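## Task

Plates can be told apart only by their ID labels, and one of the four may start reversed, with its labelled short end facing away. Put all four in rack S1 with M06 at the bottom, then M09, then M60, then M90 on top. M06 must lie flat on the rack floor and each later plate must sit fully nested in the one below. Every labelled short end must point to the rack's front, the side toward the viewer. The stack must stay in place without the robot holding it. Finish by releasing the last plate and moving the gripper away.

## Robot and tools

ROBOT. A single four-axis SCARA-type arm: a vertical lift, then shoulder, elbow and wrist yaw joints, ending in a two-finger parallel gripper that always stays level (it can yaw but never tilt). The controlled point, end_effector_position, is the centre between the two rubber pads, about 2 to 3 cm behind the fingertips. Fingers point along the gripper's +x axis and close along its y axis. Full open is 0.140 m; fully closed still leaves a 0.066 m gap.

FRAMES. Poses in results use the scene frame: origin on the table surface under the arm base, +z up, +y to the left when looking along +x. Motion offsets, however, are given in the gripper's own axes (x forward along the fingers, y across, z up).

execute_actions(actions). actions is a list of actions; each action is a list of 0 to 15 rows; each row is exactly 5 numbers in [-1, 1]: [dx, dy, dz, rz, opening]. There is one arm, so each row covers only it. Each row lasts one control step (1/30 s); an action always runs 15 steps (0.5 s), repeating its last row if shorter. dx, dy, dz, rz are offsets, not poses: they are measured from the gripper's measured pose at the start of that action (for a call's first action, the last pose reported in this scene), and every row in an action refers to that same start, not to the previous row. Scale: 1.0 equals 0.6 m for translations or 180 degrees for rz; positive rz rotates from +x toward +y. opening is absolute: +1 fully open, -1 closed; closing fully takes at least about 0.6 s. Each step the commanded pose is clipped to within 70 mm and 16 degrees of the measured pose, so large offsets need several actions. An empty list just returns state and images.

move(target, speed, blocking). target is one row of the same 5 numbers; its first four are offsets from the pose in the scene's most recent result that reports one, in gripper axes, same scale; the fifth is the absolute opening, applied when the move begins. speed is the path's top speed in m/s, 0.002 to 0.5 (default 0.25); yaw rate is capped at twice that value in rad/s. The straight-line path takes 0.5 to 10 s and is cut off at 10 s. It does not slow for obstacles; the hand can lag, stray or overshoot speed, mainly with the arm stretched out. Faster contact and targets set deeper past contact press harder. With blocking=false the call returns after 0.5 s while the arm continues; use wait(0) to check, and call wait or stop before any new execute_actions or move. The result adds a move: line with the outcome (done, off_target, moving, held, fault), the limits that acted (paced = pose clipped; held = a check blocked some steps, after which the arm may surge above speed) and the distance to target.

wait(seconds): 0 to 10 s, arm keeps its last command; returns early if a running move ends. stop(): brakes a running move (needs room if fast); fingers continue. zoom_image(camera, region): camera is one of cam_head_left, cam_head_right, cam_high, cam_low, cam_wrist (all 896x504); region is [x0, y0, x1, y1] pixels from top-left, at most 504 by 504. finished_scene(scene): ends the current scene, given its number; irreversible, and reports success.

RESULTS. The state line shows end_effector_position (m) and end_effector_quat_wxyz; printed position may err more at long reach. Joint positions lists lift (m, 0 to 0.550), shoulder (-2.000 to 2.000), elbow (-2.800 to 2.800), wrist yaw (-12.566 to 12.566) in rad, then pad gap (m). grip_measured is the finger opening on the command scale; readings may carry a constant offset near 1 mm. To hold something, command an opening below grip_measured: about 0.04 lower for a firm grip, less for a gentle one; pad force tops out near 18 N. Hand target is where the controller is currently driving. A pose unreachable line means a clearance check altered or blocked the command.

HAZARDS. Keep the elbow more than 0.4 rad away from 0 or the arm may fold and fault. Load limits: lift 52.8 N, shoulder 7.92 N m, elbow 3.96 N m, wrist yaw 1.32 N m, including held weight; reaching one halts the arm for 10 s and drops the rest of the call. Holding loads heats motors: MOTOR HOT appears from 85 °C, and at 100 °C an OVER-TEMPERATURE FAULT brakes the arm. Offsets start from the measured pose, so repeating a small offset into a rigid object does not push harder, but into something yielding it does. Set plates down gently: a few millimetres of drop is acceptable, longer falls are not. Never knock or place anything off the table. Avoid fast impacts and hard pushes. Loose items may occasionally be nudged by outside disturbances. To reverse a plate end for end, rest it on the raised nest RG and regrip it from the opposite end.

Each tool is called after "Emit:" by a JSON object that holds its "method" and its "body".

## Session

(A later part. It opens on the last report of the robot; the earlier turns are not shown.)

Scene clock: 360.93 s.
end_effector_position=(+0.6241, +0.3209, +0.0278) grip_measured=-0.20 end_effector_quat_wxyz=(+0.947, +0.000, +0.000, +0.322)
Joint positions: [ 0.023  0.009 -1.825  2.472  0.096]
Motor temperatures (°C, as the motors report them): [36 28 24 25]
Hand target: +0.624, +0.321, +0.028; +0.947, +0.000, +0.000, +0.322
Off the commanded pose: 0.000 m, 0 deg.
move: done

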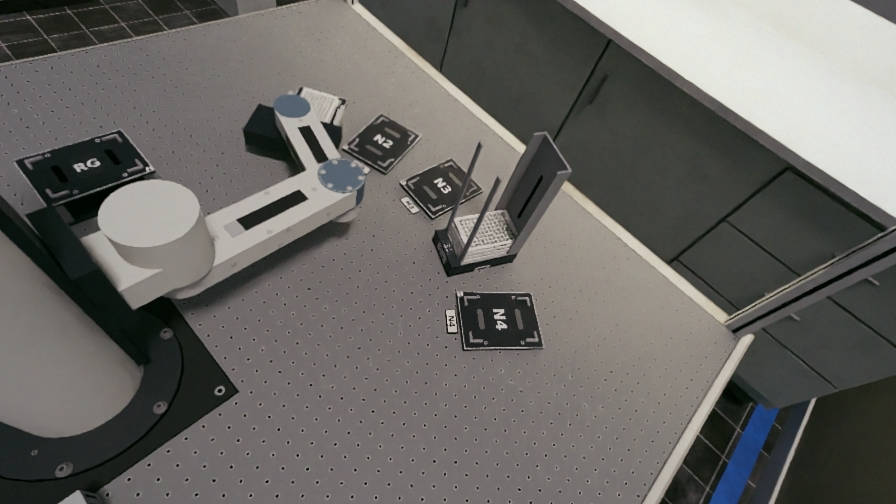

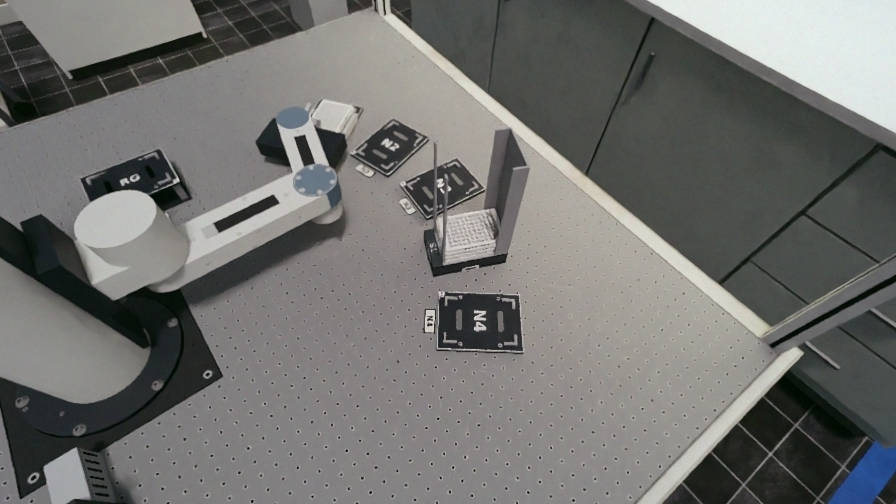

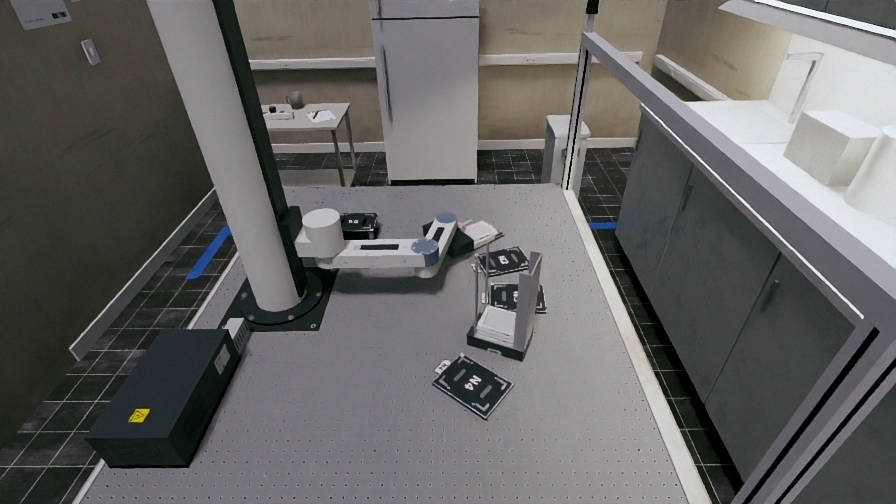

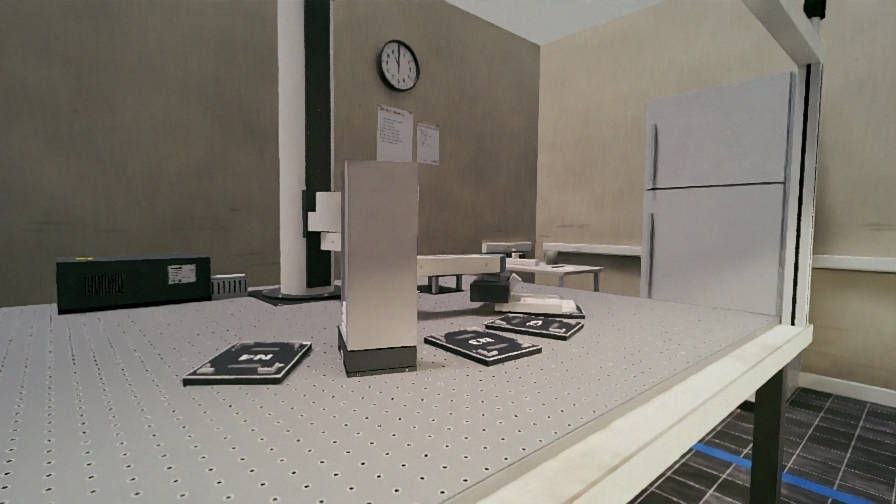

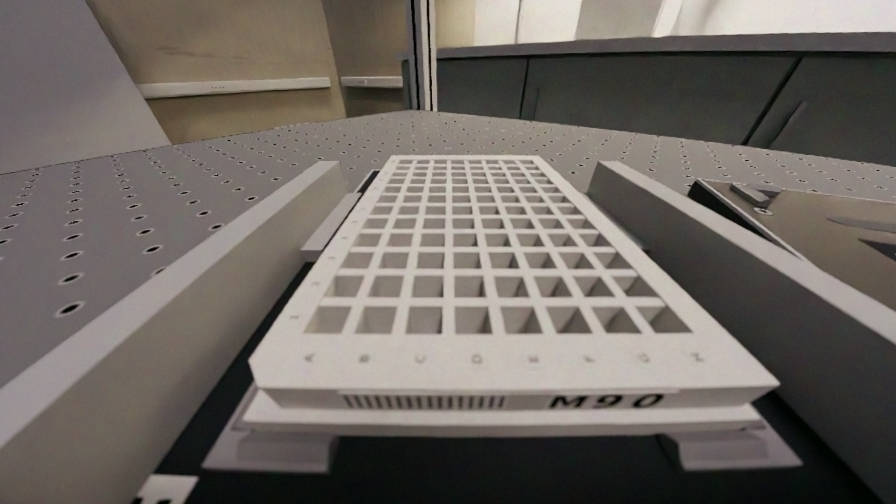

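Emit:
{"method": "execute_actions", "body": {"actions": [[[0,0,0,0,-0.3],[0,0,0,0,-0.34],[0,0,0,0,-0.38],[0,0,0,0,-0.41],[0,0,0,0,-0.44],[0,0,0,0,-0.46],[0,0,0,0,-0.48],[0,0,0,0,-0.5],[0,0,0,0,-0.52],[0,0,0,0,-0.54],[0,0,0,0,-0.55]],[[0,0,0.001,0,-0.55],[0,0,0.002,0,-0.55],[0,0,0.004,0,-0.55],[0,0,0.006,0,-0.55],[0,0,0.009,0,-0.55],[0,0,0.012,0,-0.55],[0,0,0.015,0,-0.55],[0,0,0.018,0,-0.55],[0,0,0.021,0,-0.55],[0,0,0.024,0,-0.55],[0,0,0.027,0,-0.55],[0,0,0.03,0,-0.55]]]}}

Emit:
{"method": "move", "body": {"target": [-0.2,-0.5216,0.452,-0.3358,-0.55], "speed": 0.4}}

Scene clock: 369.90 s.
end_effector_position=(+0.6241, +0.3209, +0.0459) grip_measured=-0.50 end_effector_quat_wxyz=(+0.947, +0.000, +0.000, +0.322)
Joint positions: [ 0.041  0.009 -1.825  2.472  0.085]
Motor temperatures (°C, as the motors report them): [36 28 24 25]
Hand target: +0.624, +0.321, +0.046; +0.947, +0.000, +0.000, +0.322
Off the commanded pose: 0.000 m, 0 deg.

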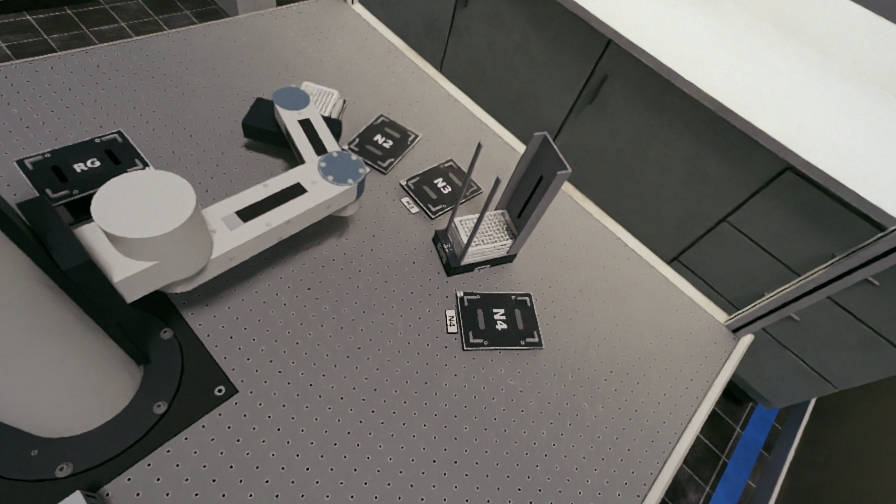

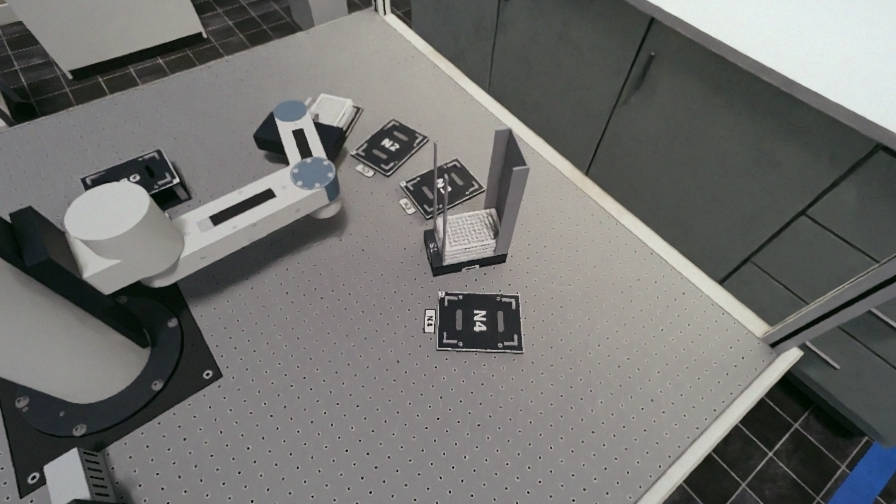

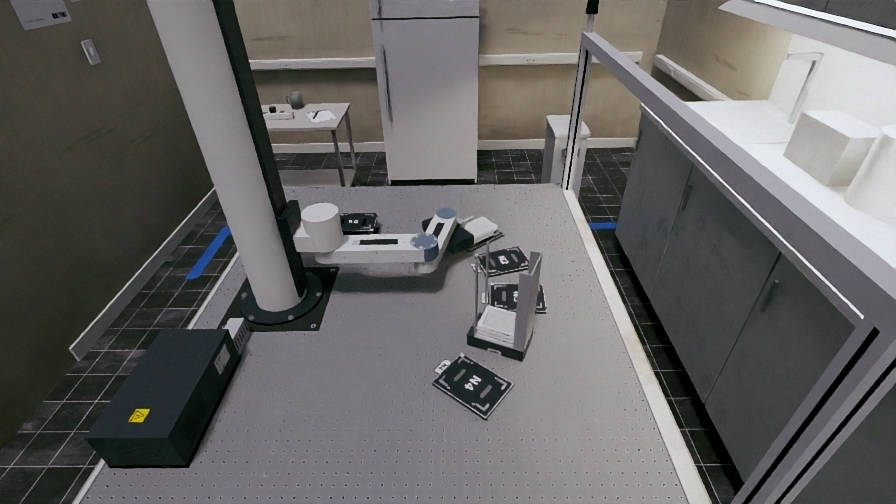

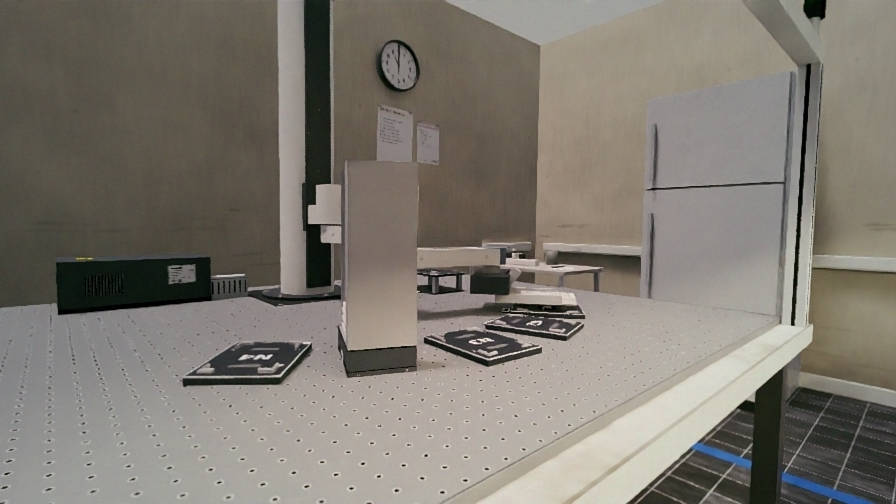

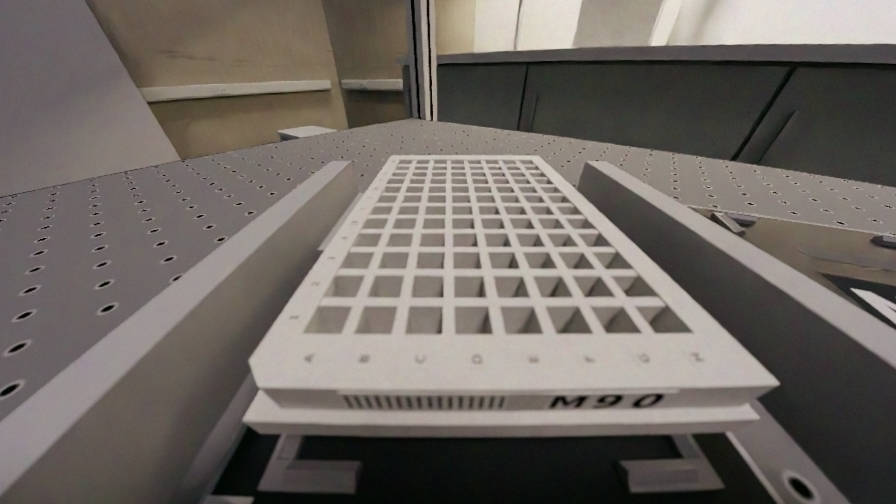

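Scene clock: 371.67 s.
end_effector_position=(+0.7197, -0.0006, +0.3172) grip_measured=-0.50 end_effector_quat_wxyz=(+0.980, +0.000, +0.000, -0.199)
Joint positions: [ 0.312 -0.45  -1.871  1.921  0.085]
Motor temperatures (°C, as the motors report them): [36 28 24 25]
Hand target: +0.720, -0.000, +0.317; +0.980, +0.000, +0.000, -0.198
Off the commanded pose: 0.000 m, 0 deg.
move: done

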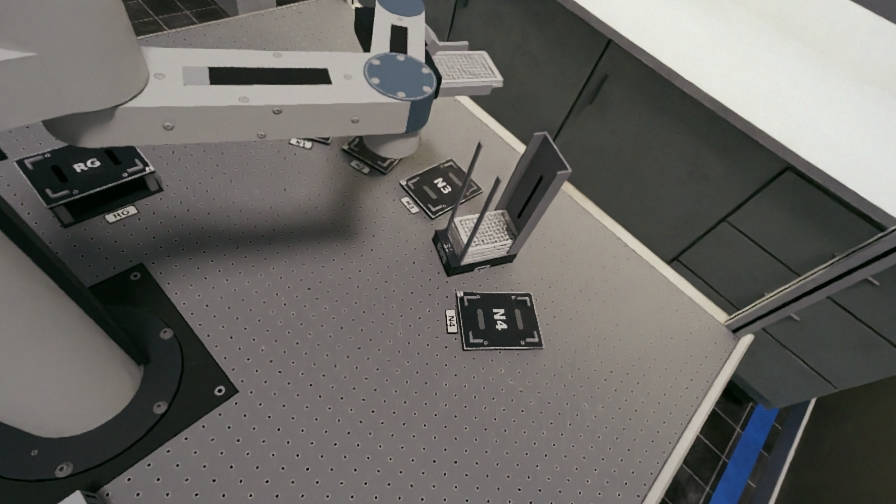

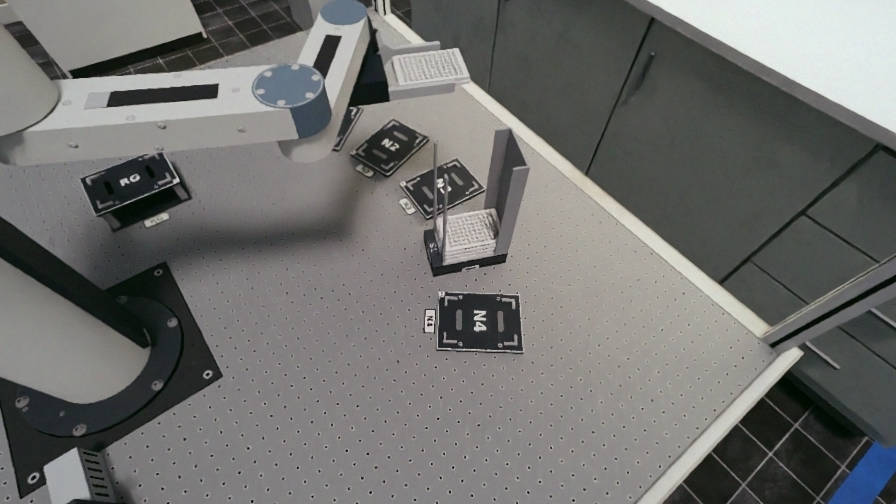

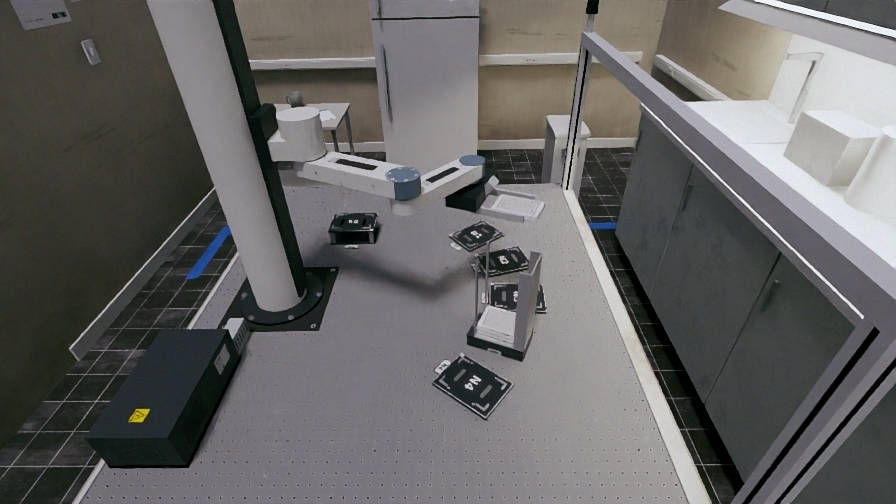

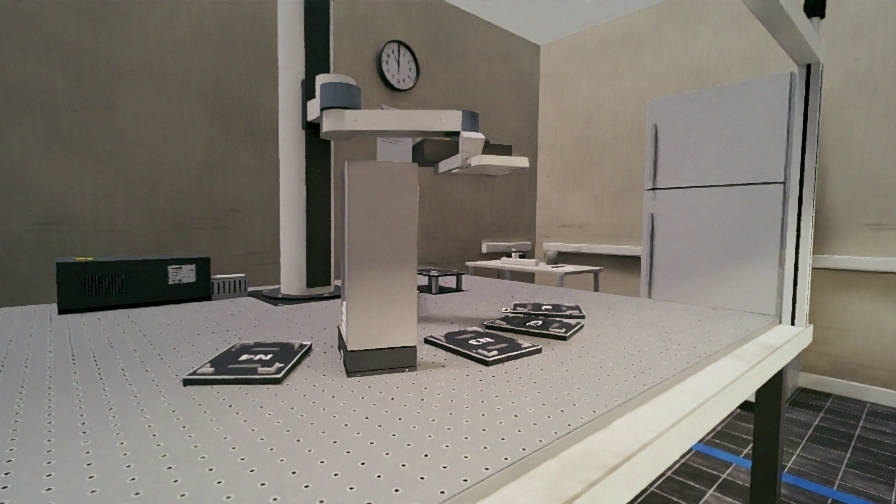

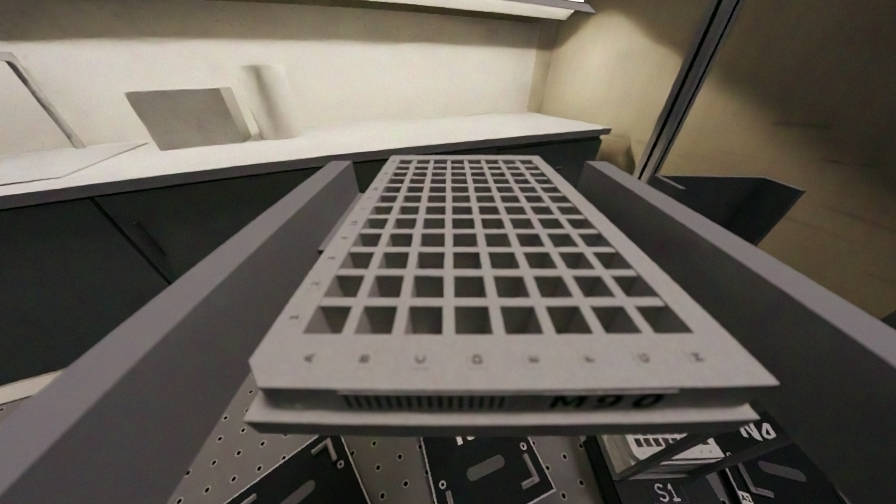

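Emit:
{"method": "move", "body": {"target": [0.0638,-0.3329,-0.008,0.0004,-0.55], "speed": 0.3}}

Emit:
{"method": "move", "body": {"target": [0.0005,0.0005,-0.021,0,-0.55], "speed": 0.016}}

Scene clock: 377.30 s.
end_effector_position=(+0.6769, -0.1996, +0.3124) grip_measured=-0.50 end_effector_quat_wxyz=(+0.980, +0.000, +0.000, -0.198)
Joint positions: [ 0.307 -1.002 -1.751  2.354  0.085]
Motor temperatures (°C, as the motors report them): [36 28 24 25]
Hand target: +0.677, -0.199, +0.312; +0.980, +0.000, +0.000, -0.198
Off the commanded pose: 0.000 m, 0 deg.
move: done

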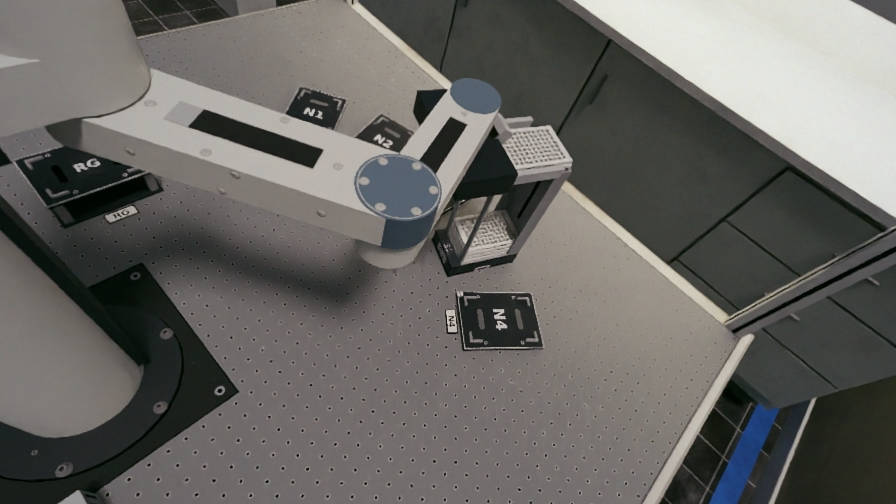

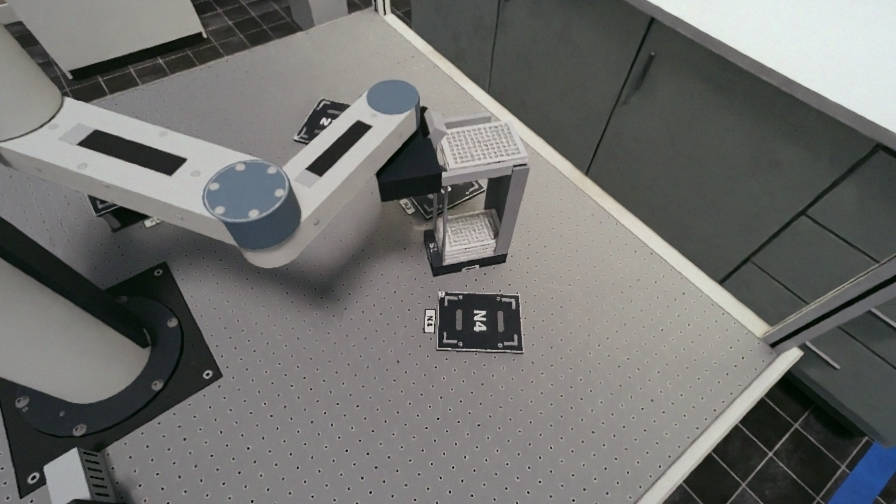

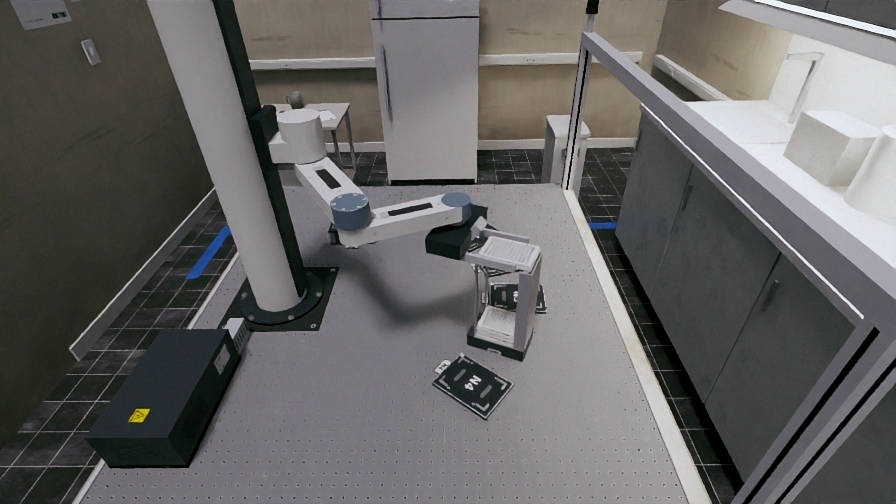

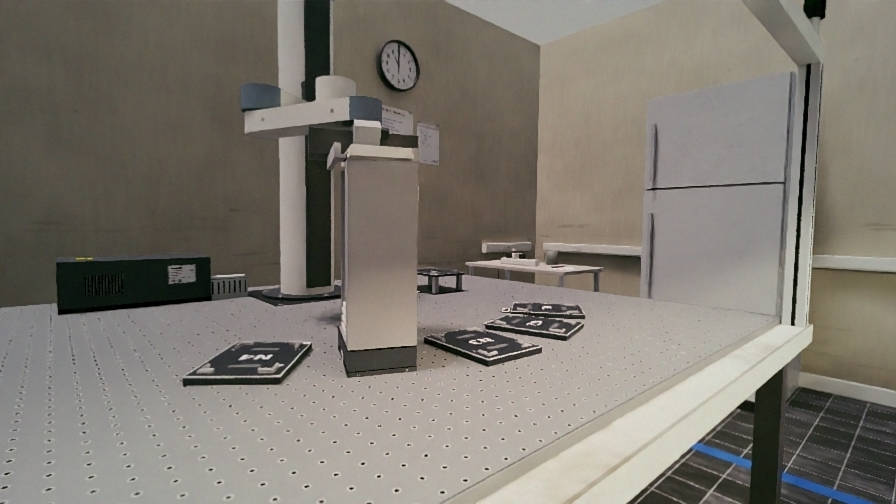

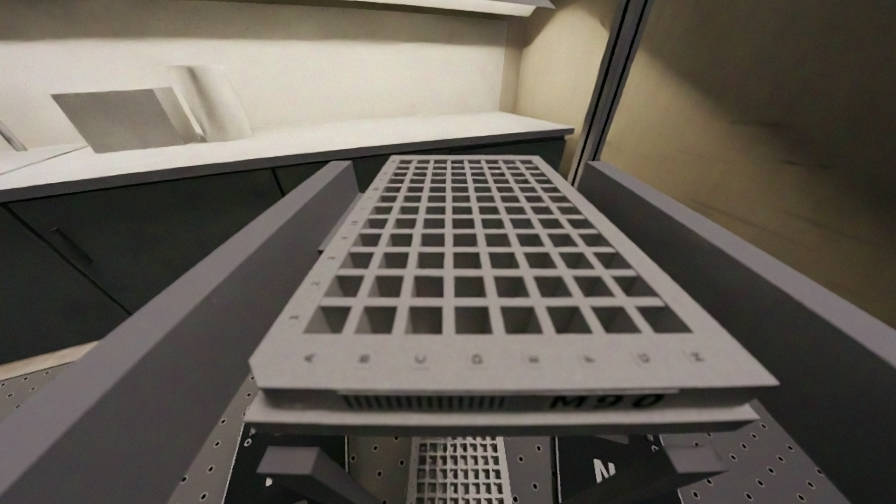

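Scene clock: 378.30 s.
end_effector_position=(+0.6772, -0.1995, +0.2998) grip_measured=-0.50 end_effector_quat_wxyz=(+0.980, +0.000, +0.000, -0.199)
Joint positions: [ 0.295 -1.001 -1.753  2.354  0.085]
Motor temperatures (°C, as the motors report them): [36 28 24 25]
Hand target: +0.677, -0.199, +0.300; +0.980, +0.000, +0.000, -0.198
Off the commanded pose: 0.000 m, 0 deg.
move: done

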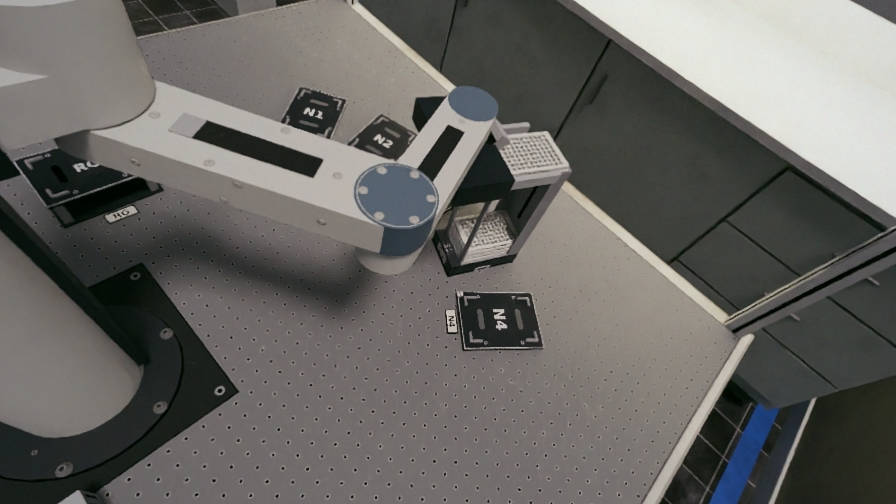

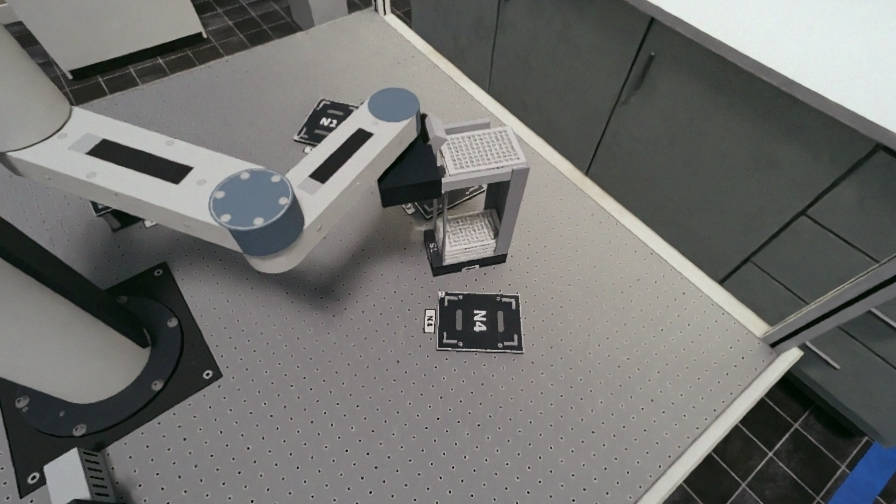

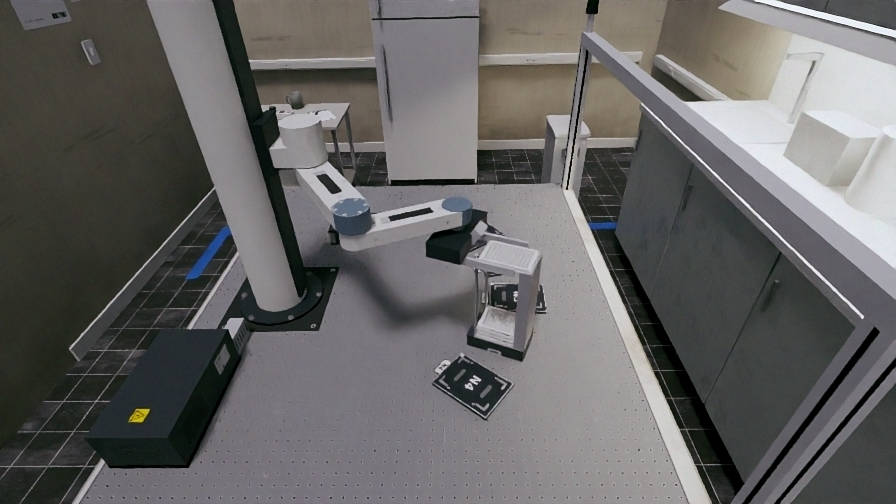

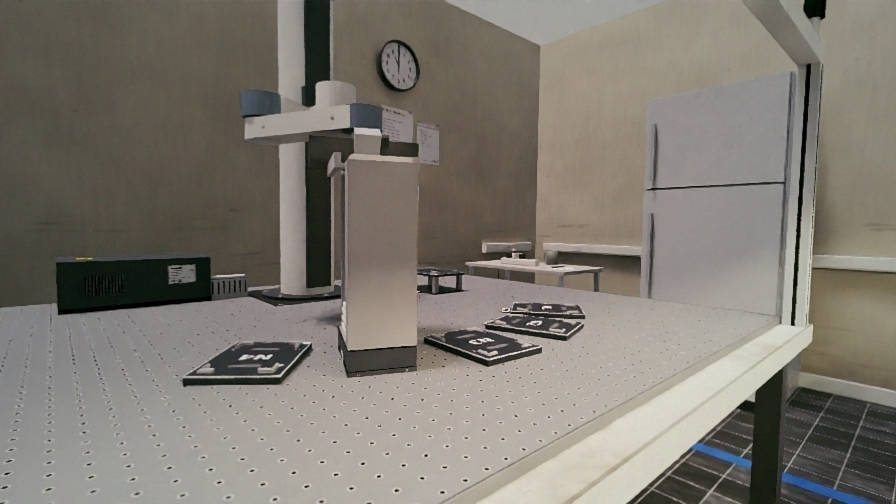

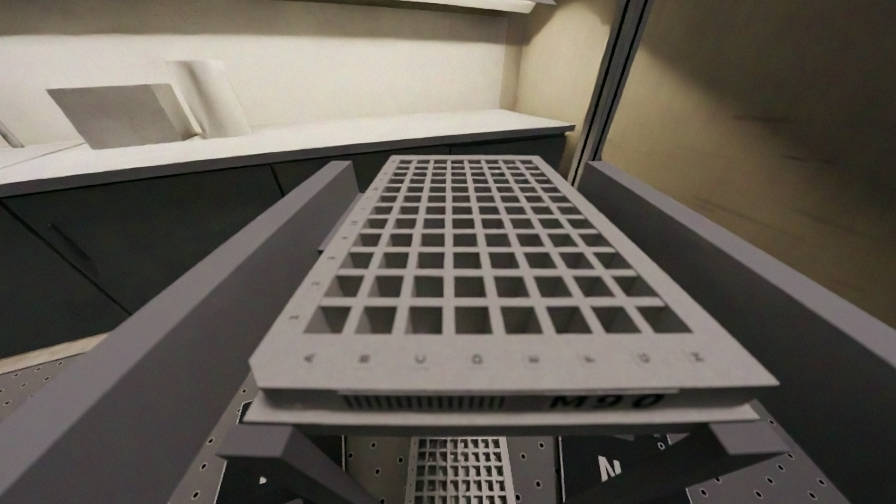

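To 0.1010: -0.1988 → -0.3313.

Emit:
{"method": "move", "body": {"target": [0,0,-0.3313,0,-0.55], "speed": 0.25}}

Emit:
{"method": "move", "body": {"target": [0,0,-0.01,0,-0.55], "speed": 0.012}}

Scene clock: 383.10 s.
end_effector_position=(+0.6772, -0.1995, +0.1009) grip_measured=-0.50 end_effector_quat_wxyz=(+0.980, +0.000, +0.000, -0.198)
Joint positions: [ 0.096 -1.001 -1.753  2.354  0.085]
Motor temperatures (°C, as the motors report them): [36 28 24 25]
Hand target: +0.677, -0.200, +0.101; +0.980, +0.000, +0.000, -0.199
Off the commanded pose: 0.000 m, 0 deg.
move: done

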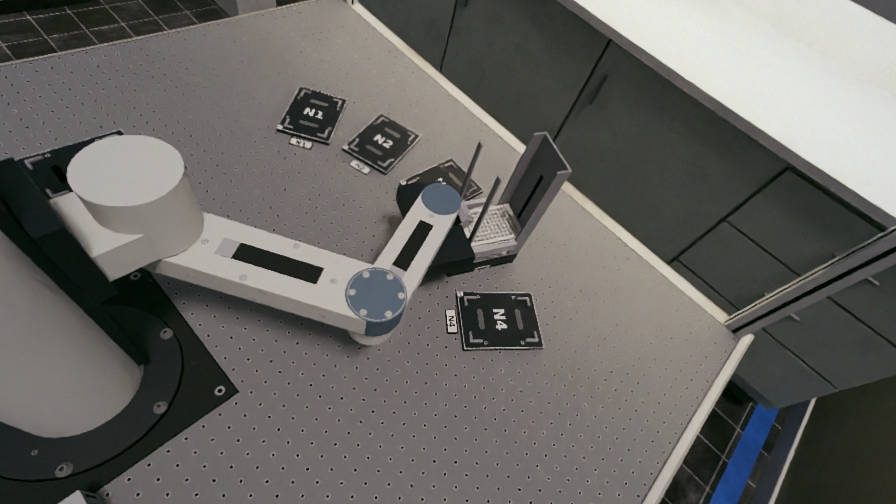

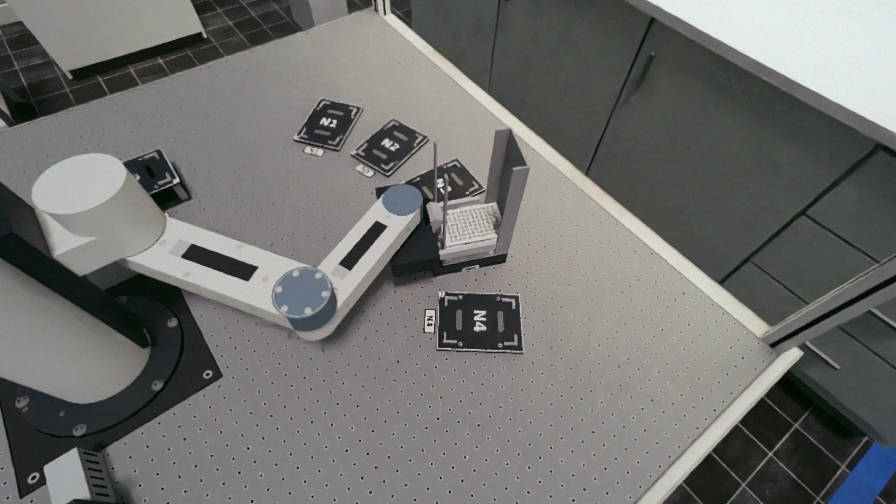

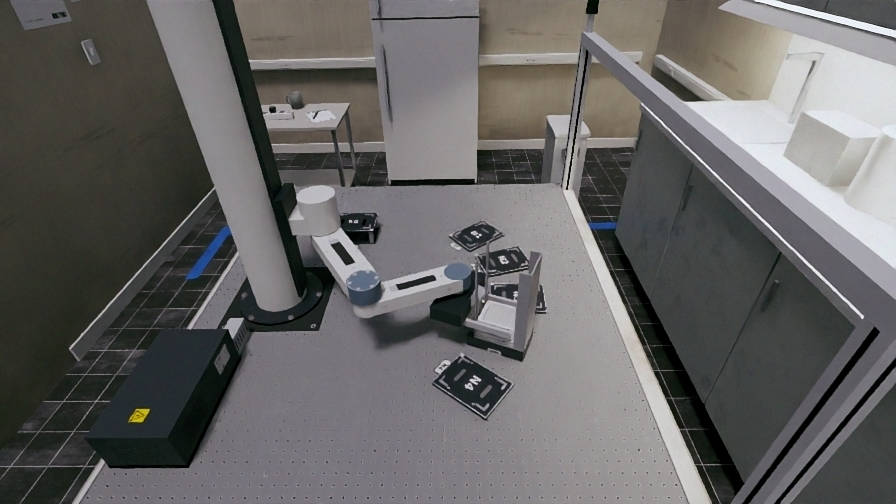

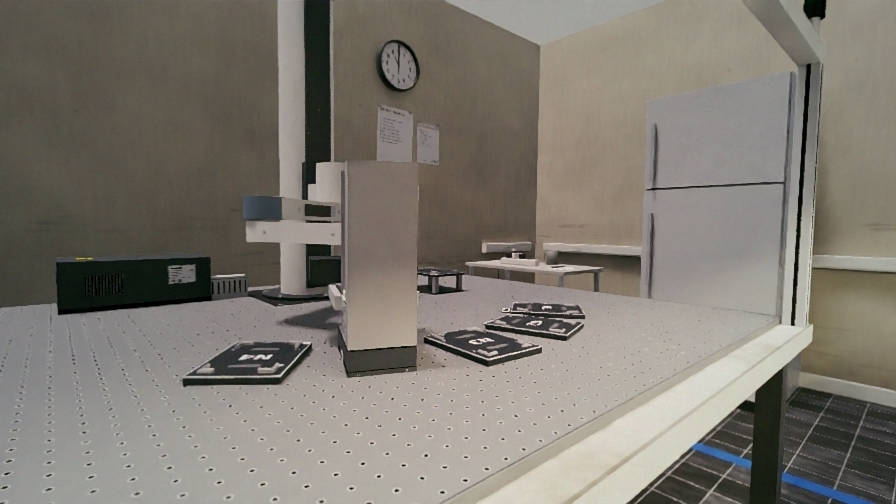

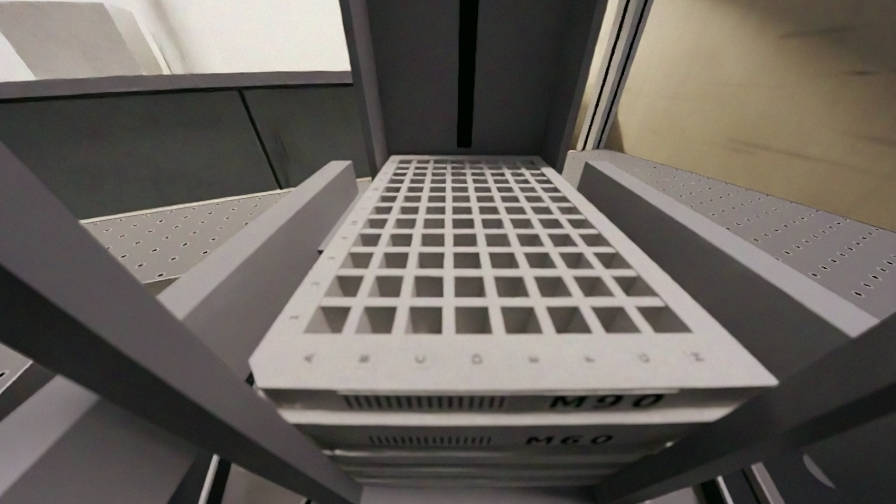

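Scene clock: 383.83 s.
end_effector_position=(+0.6772, -0.1995, +0.0950) grip_measured=-0.50 end_effector_quat_wxyz=(+0.980, +0.000, +0.000, -0.198)
Joint positions: [ 0.09  -1.001 -1.753  2.354  0.085]
Motor temperatures (°C, as the motors report them): [36 28 24 25]
Hand target: +0.677, -0.200, +0.095; +0.980, +0.000, +0.000, -0.198
Off the commanded pose: 0.000 m, 0 deg.
move: done

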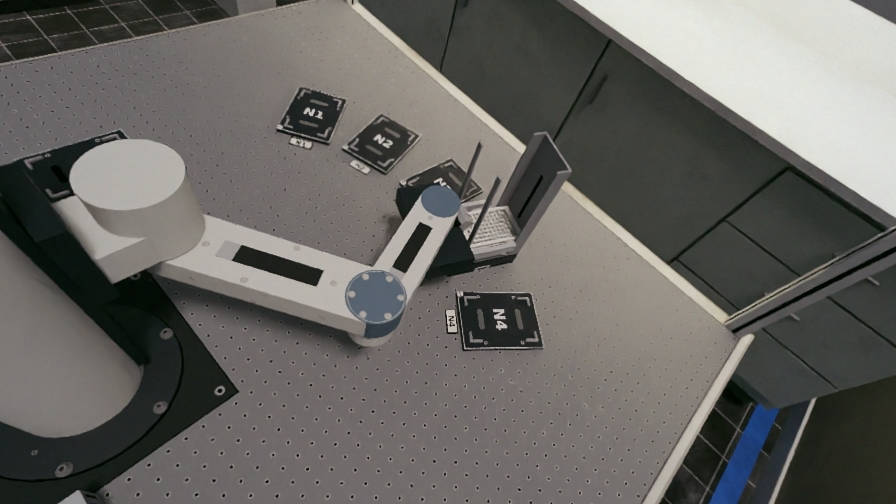

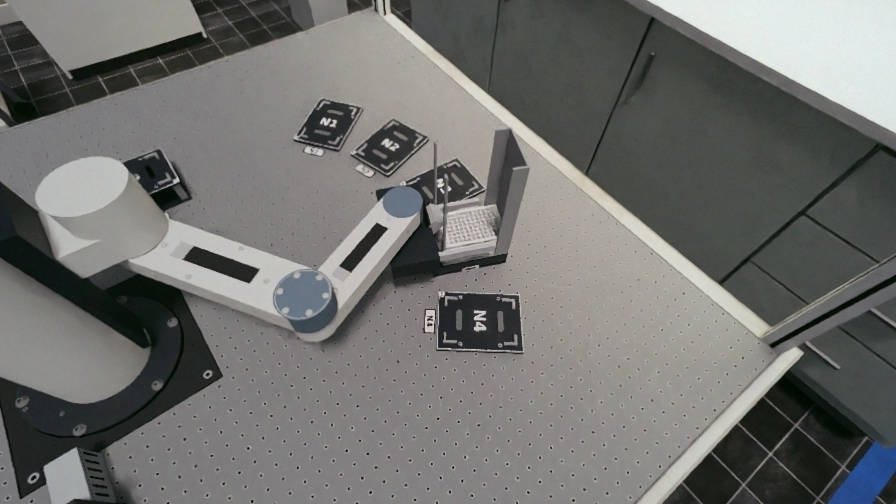

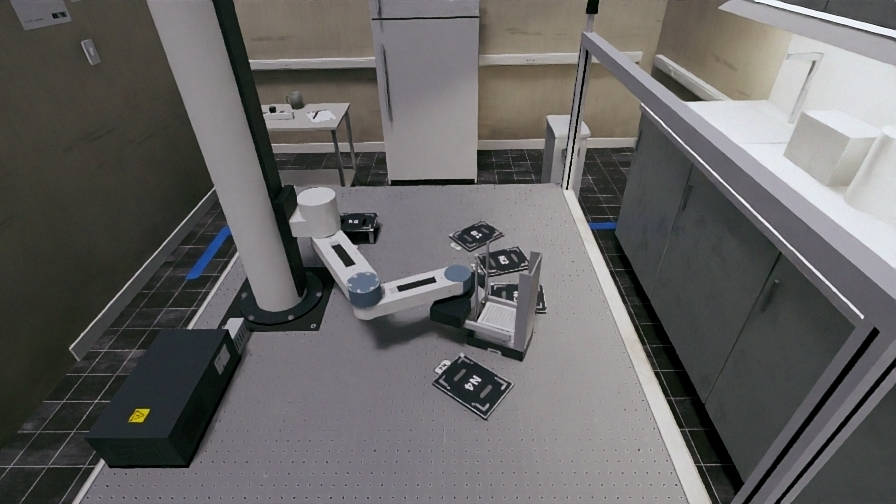

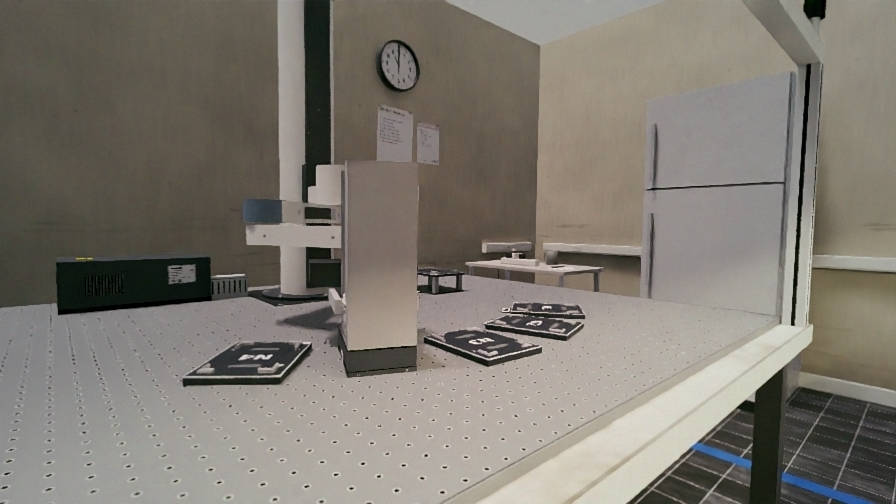

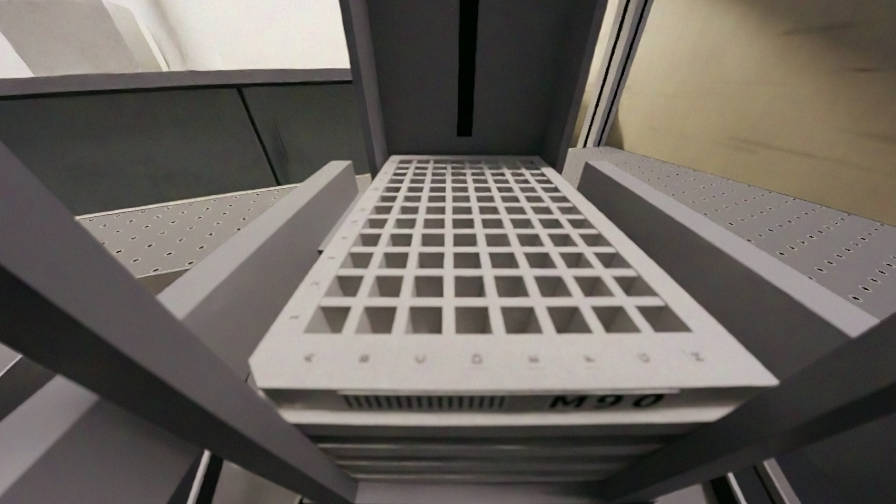

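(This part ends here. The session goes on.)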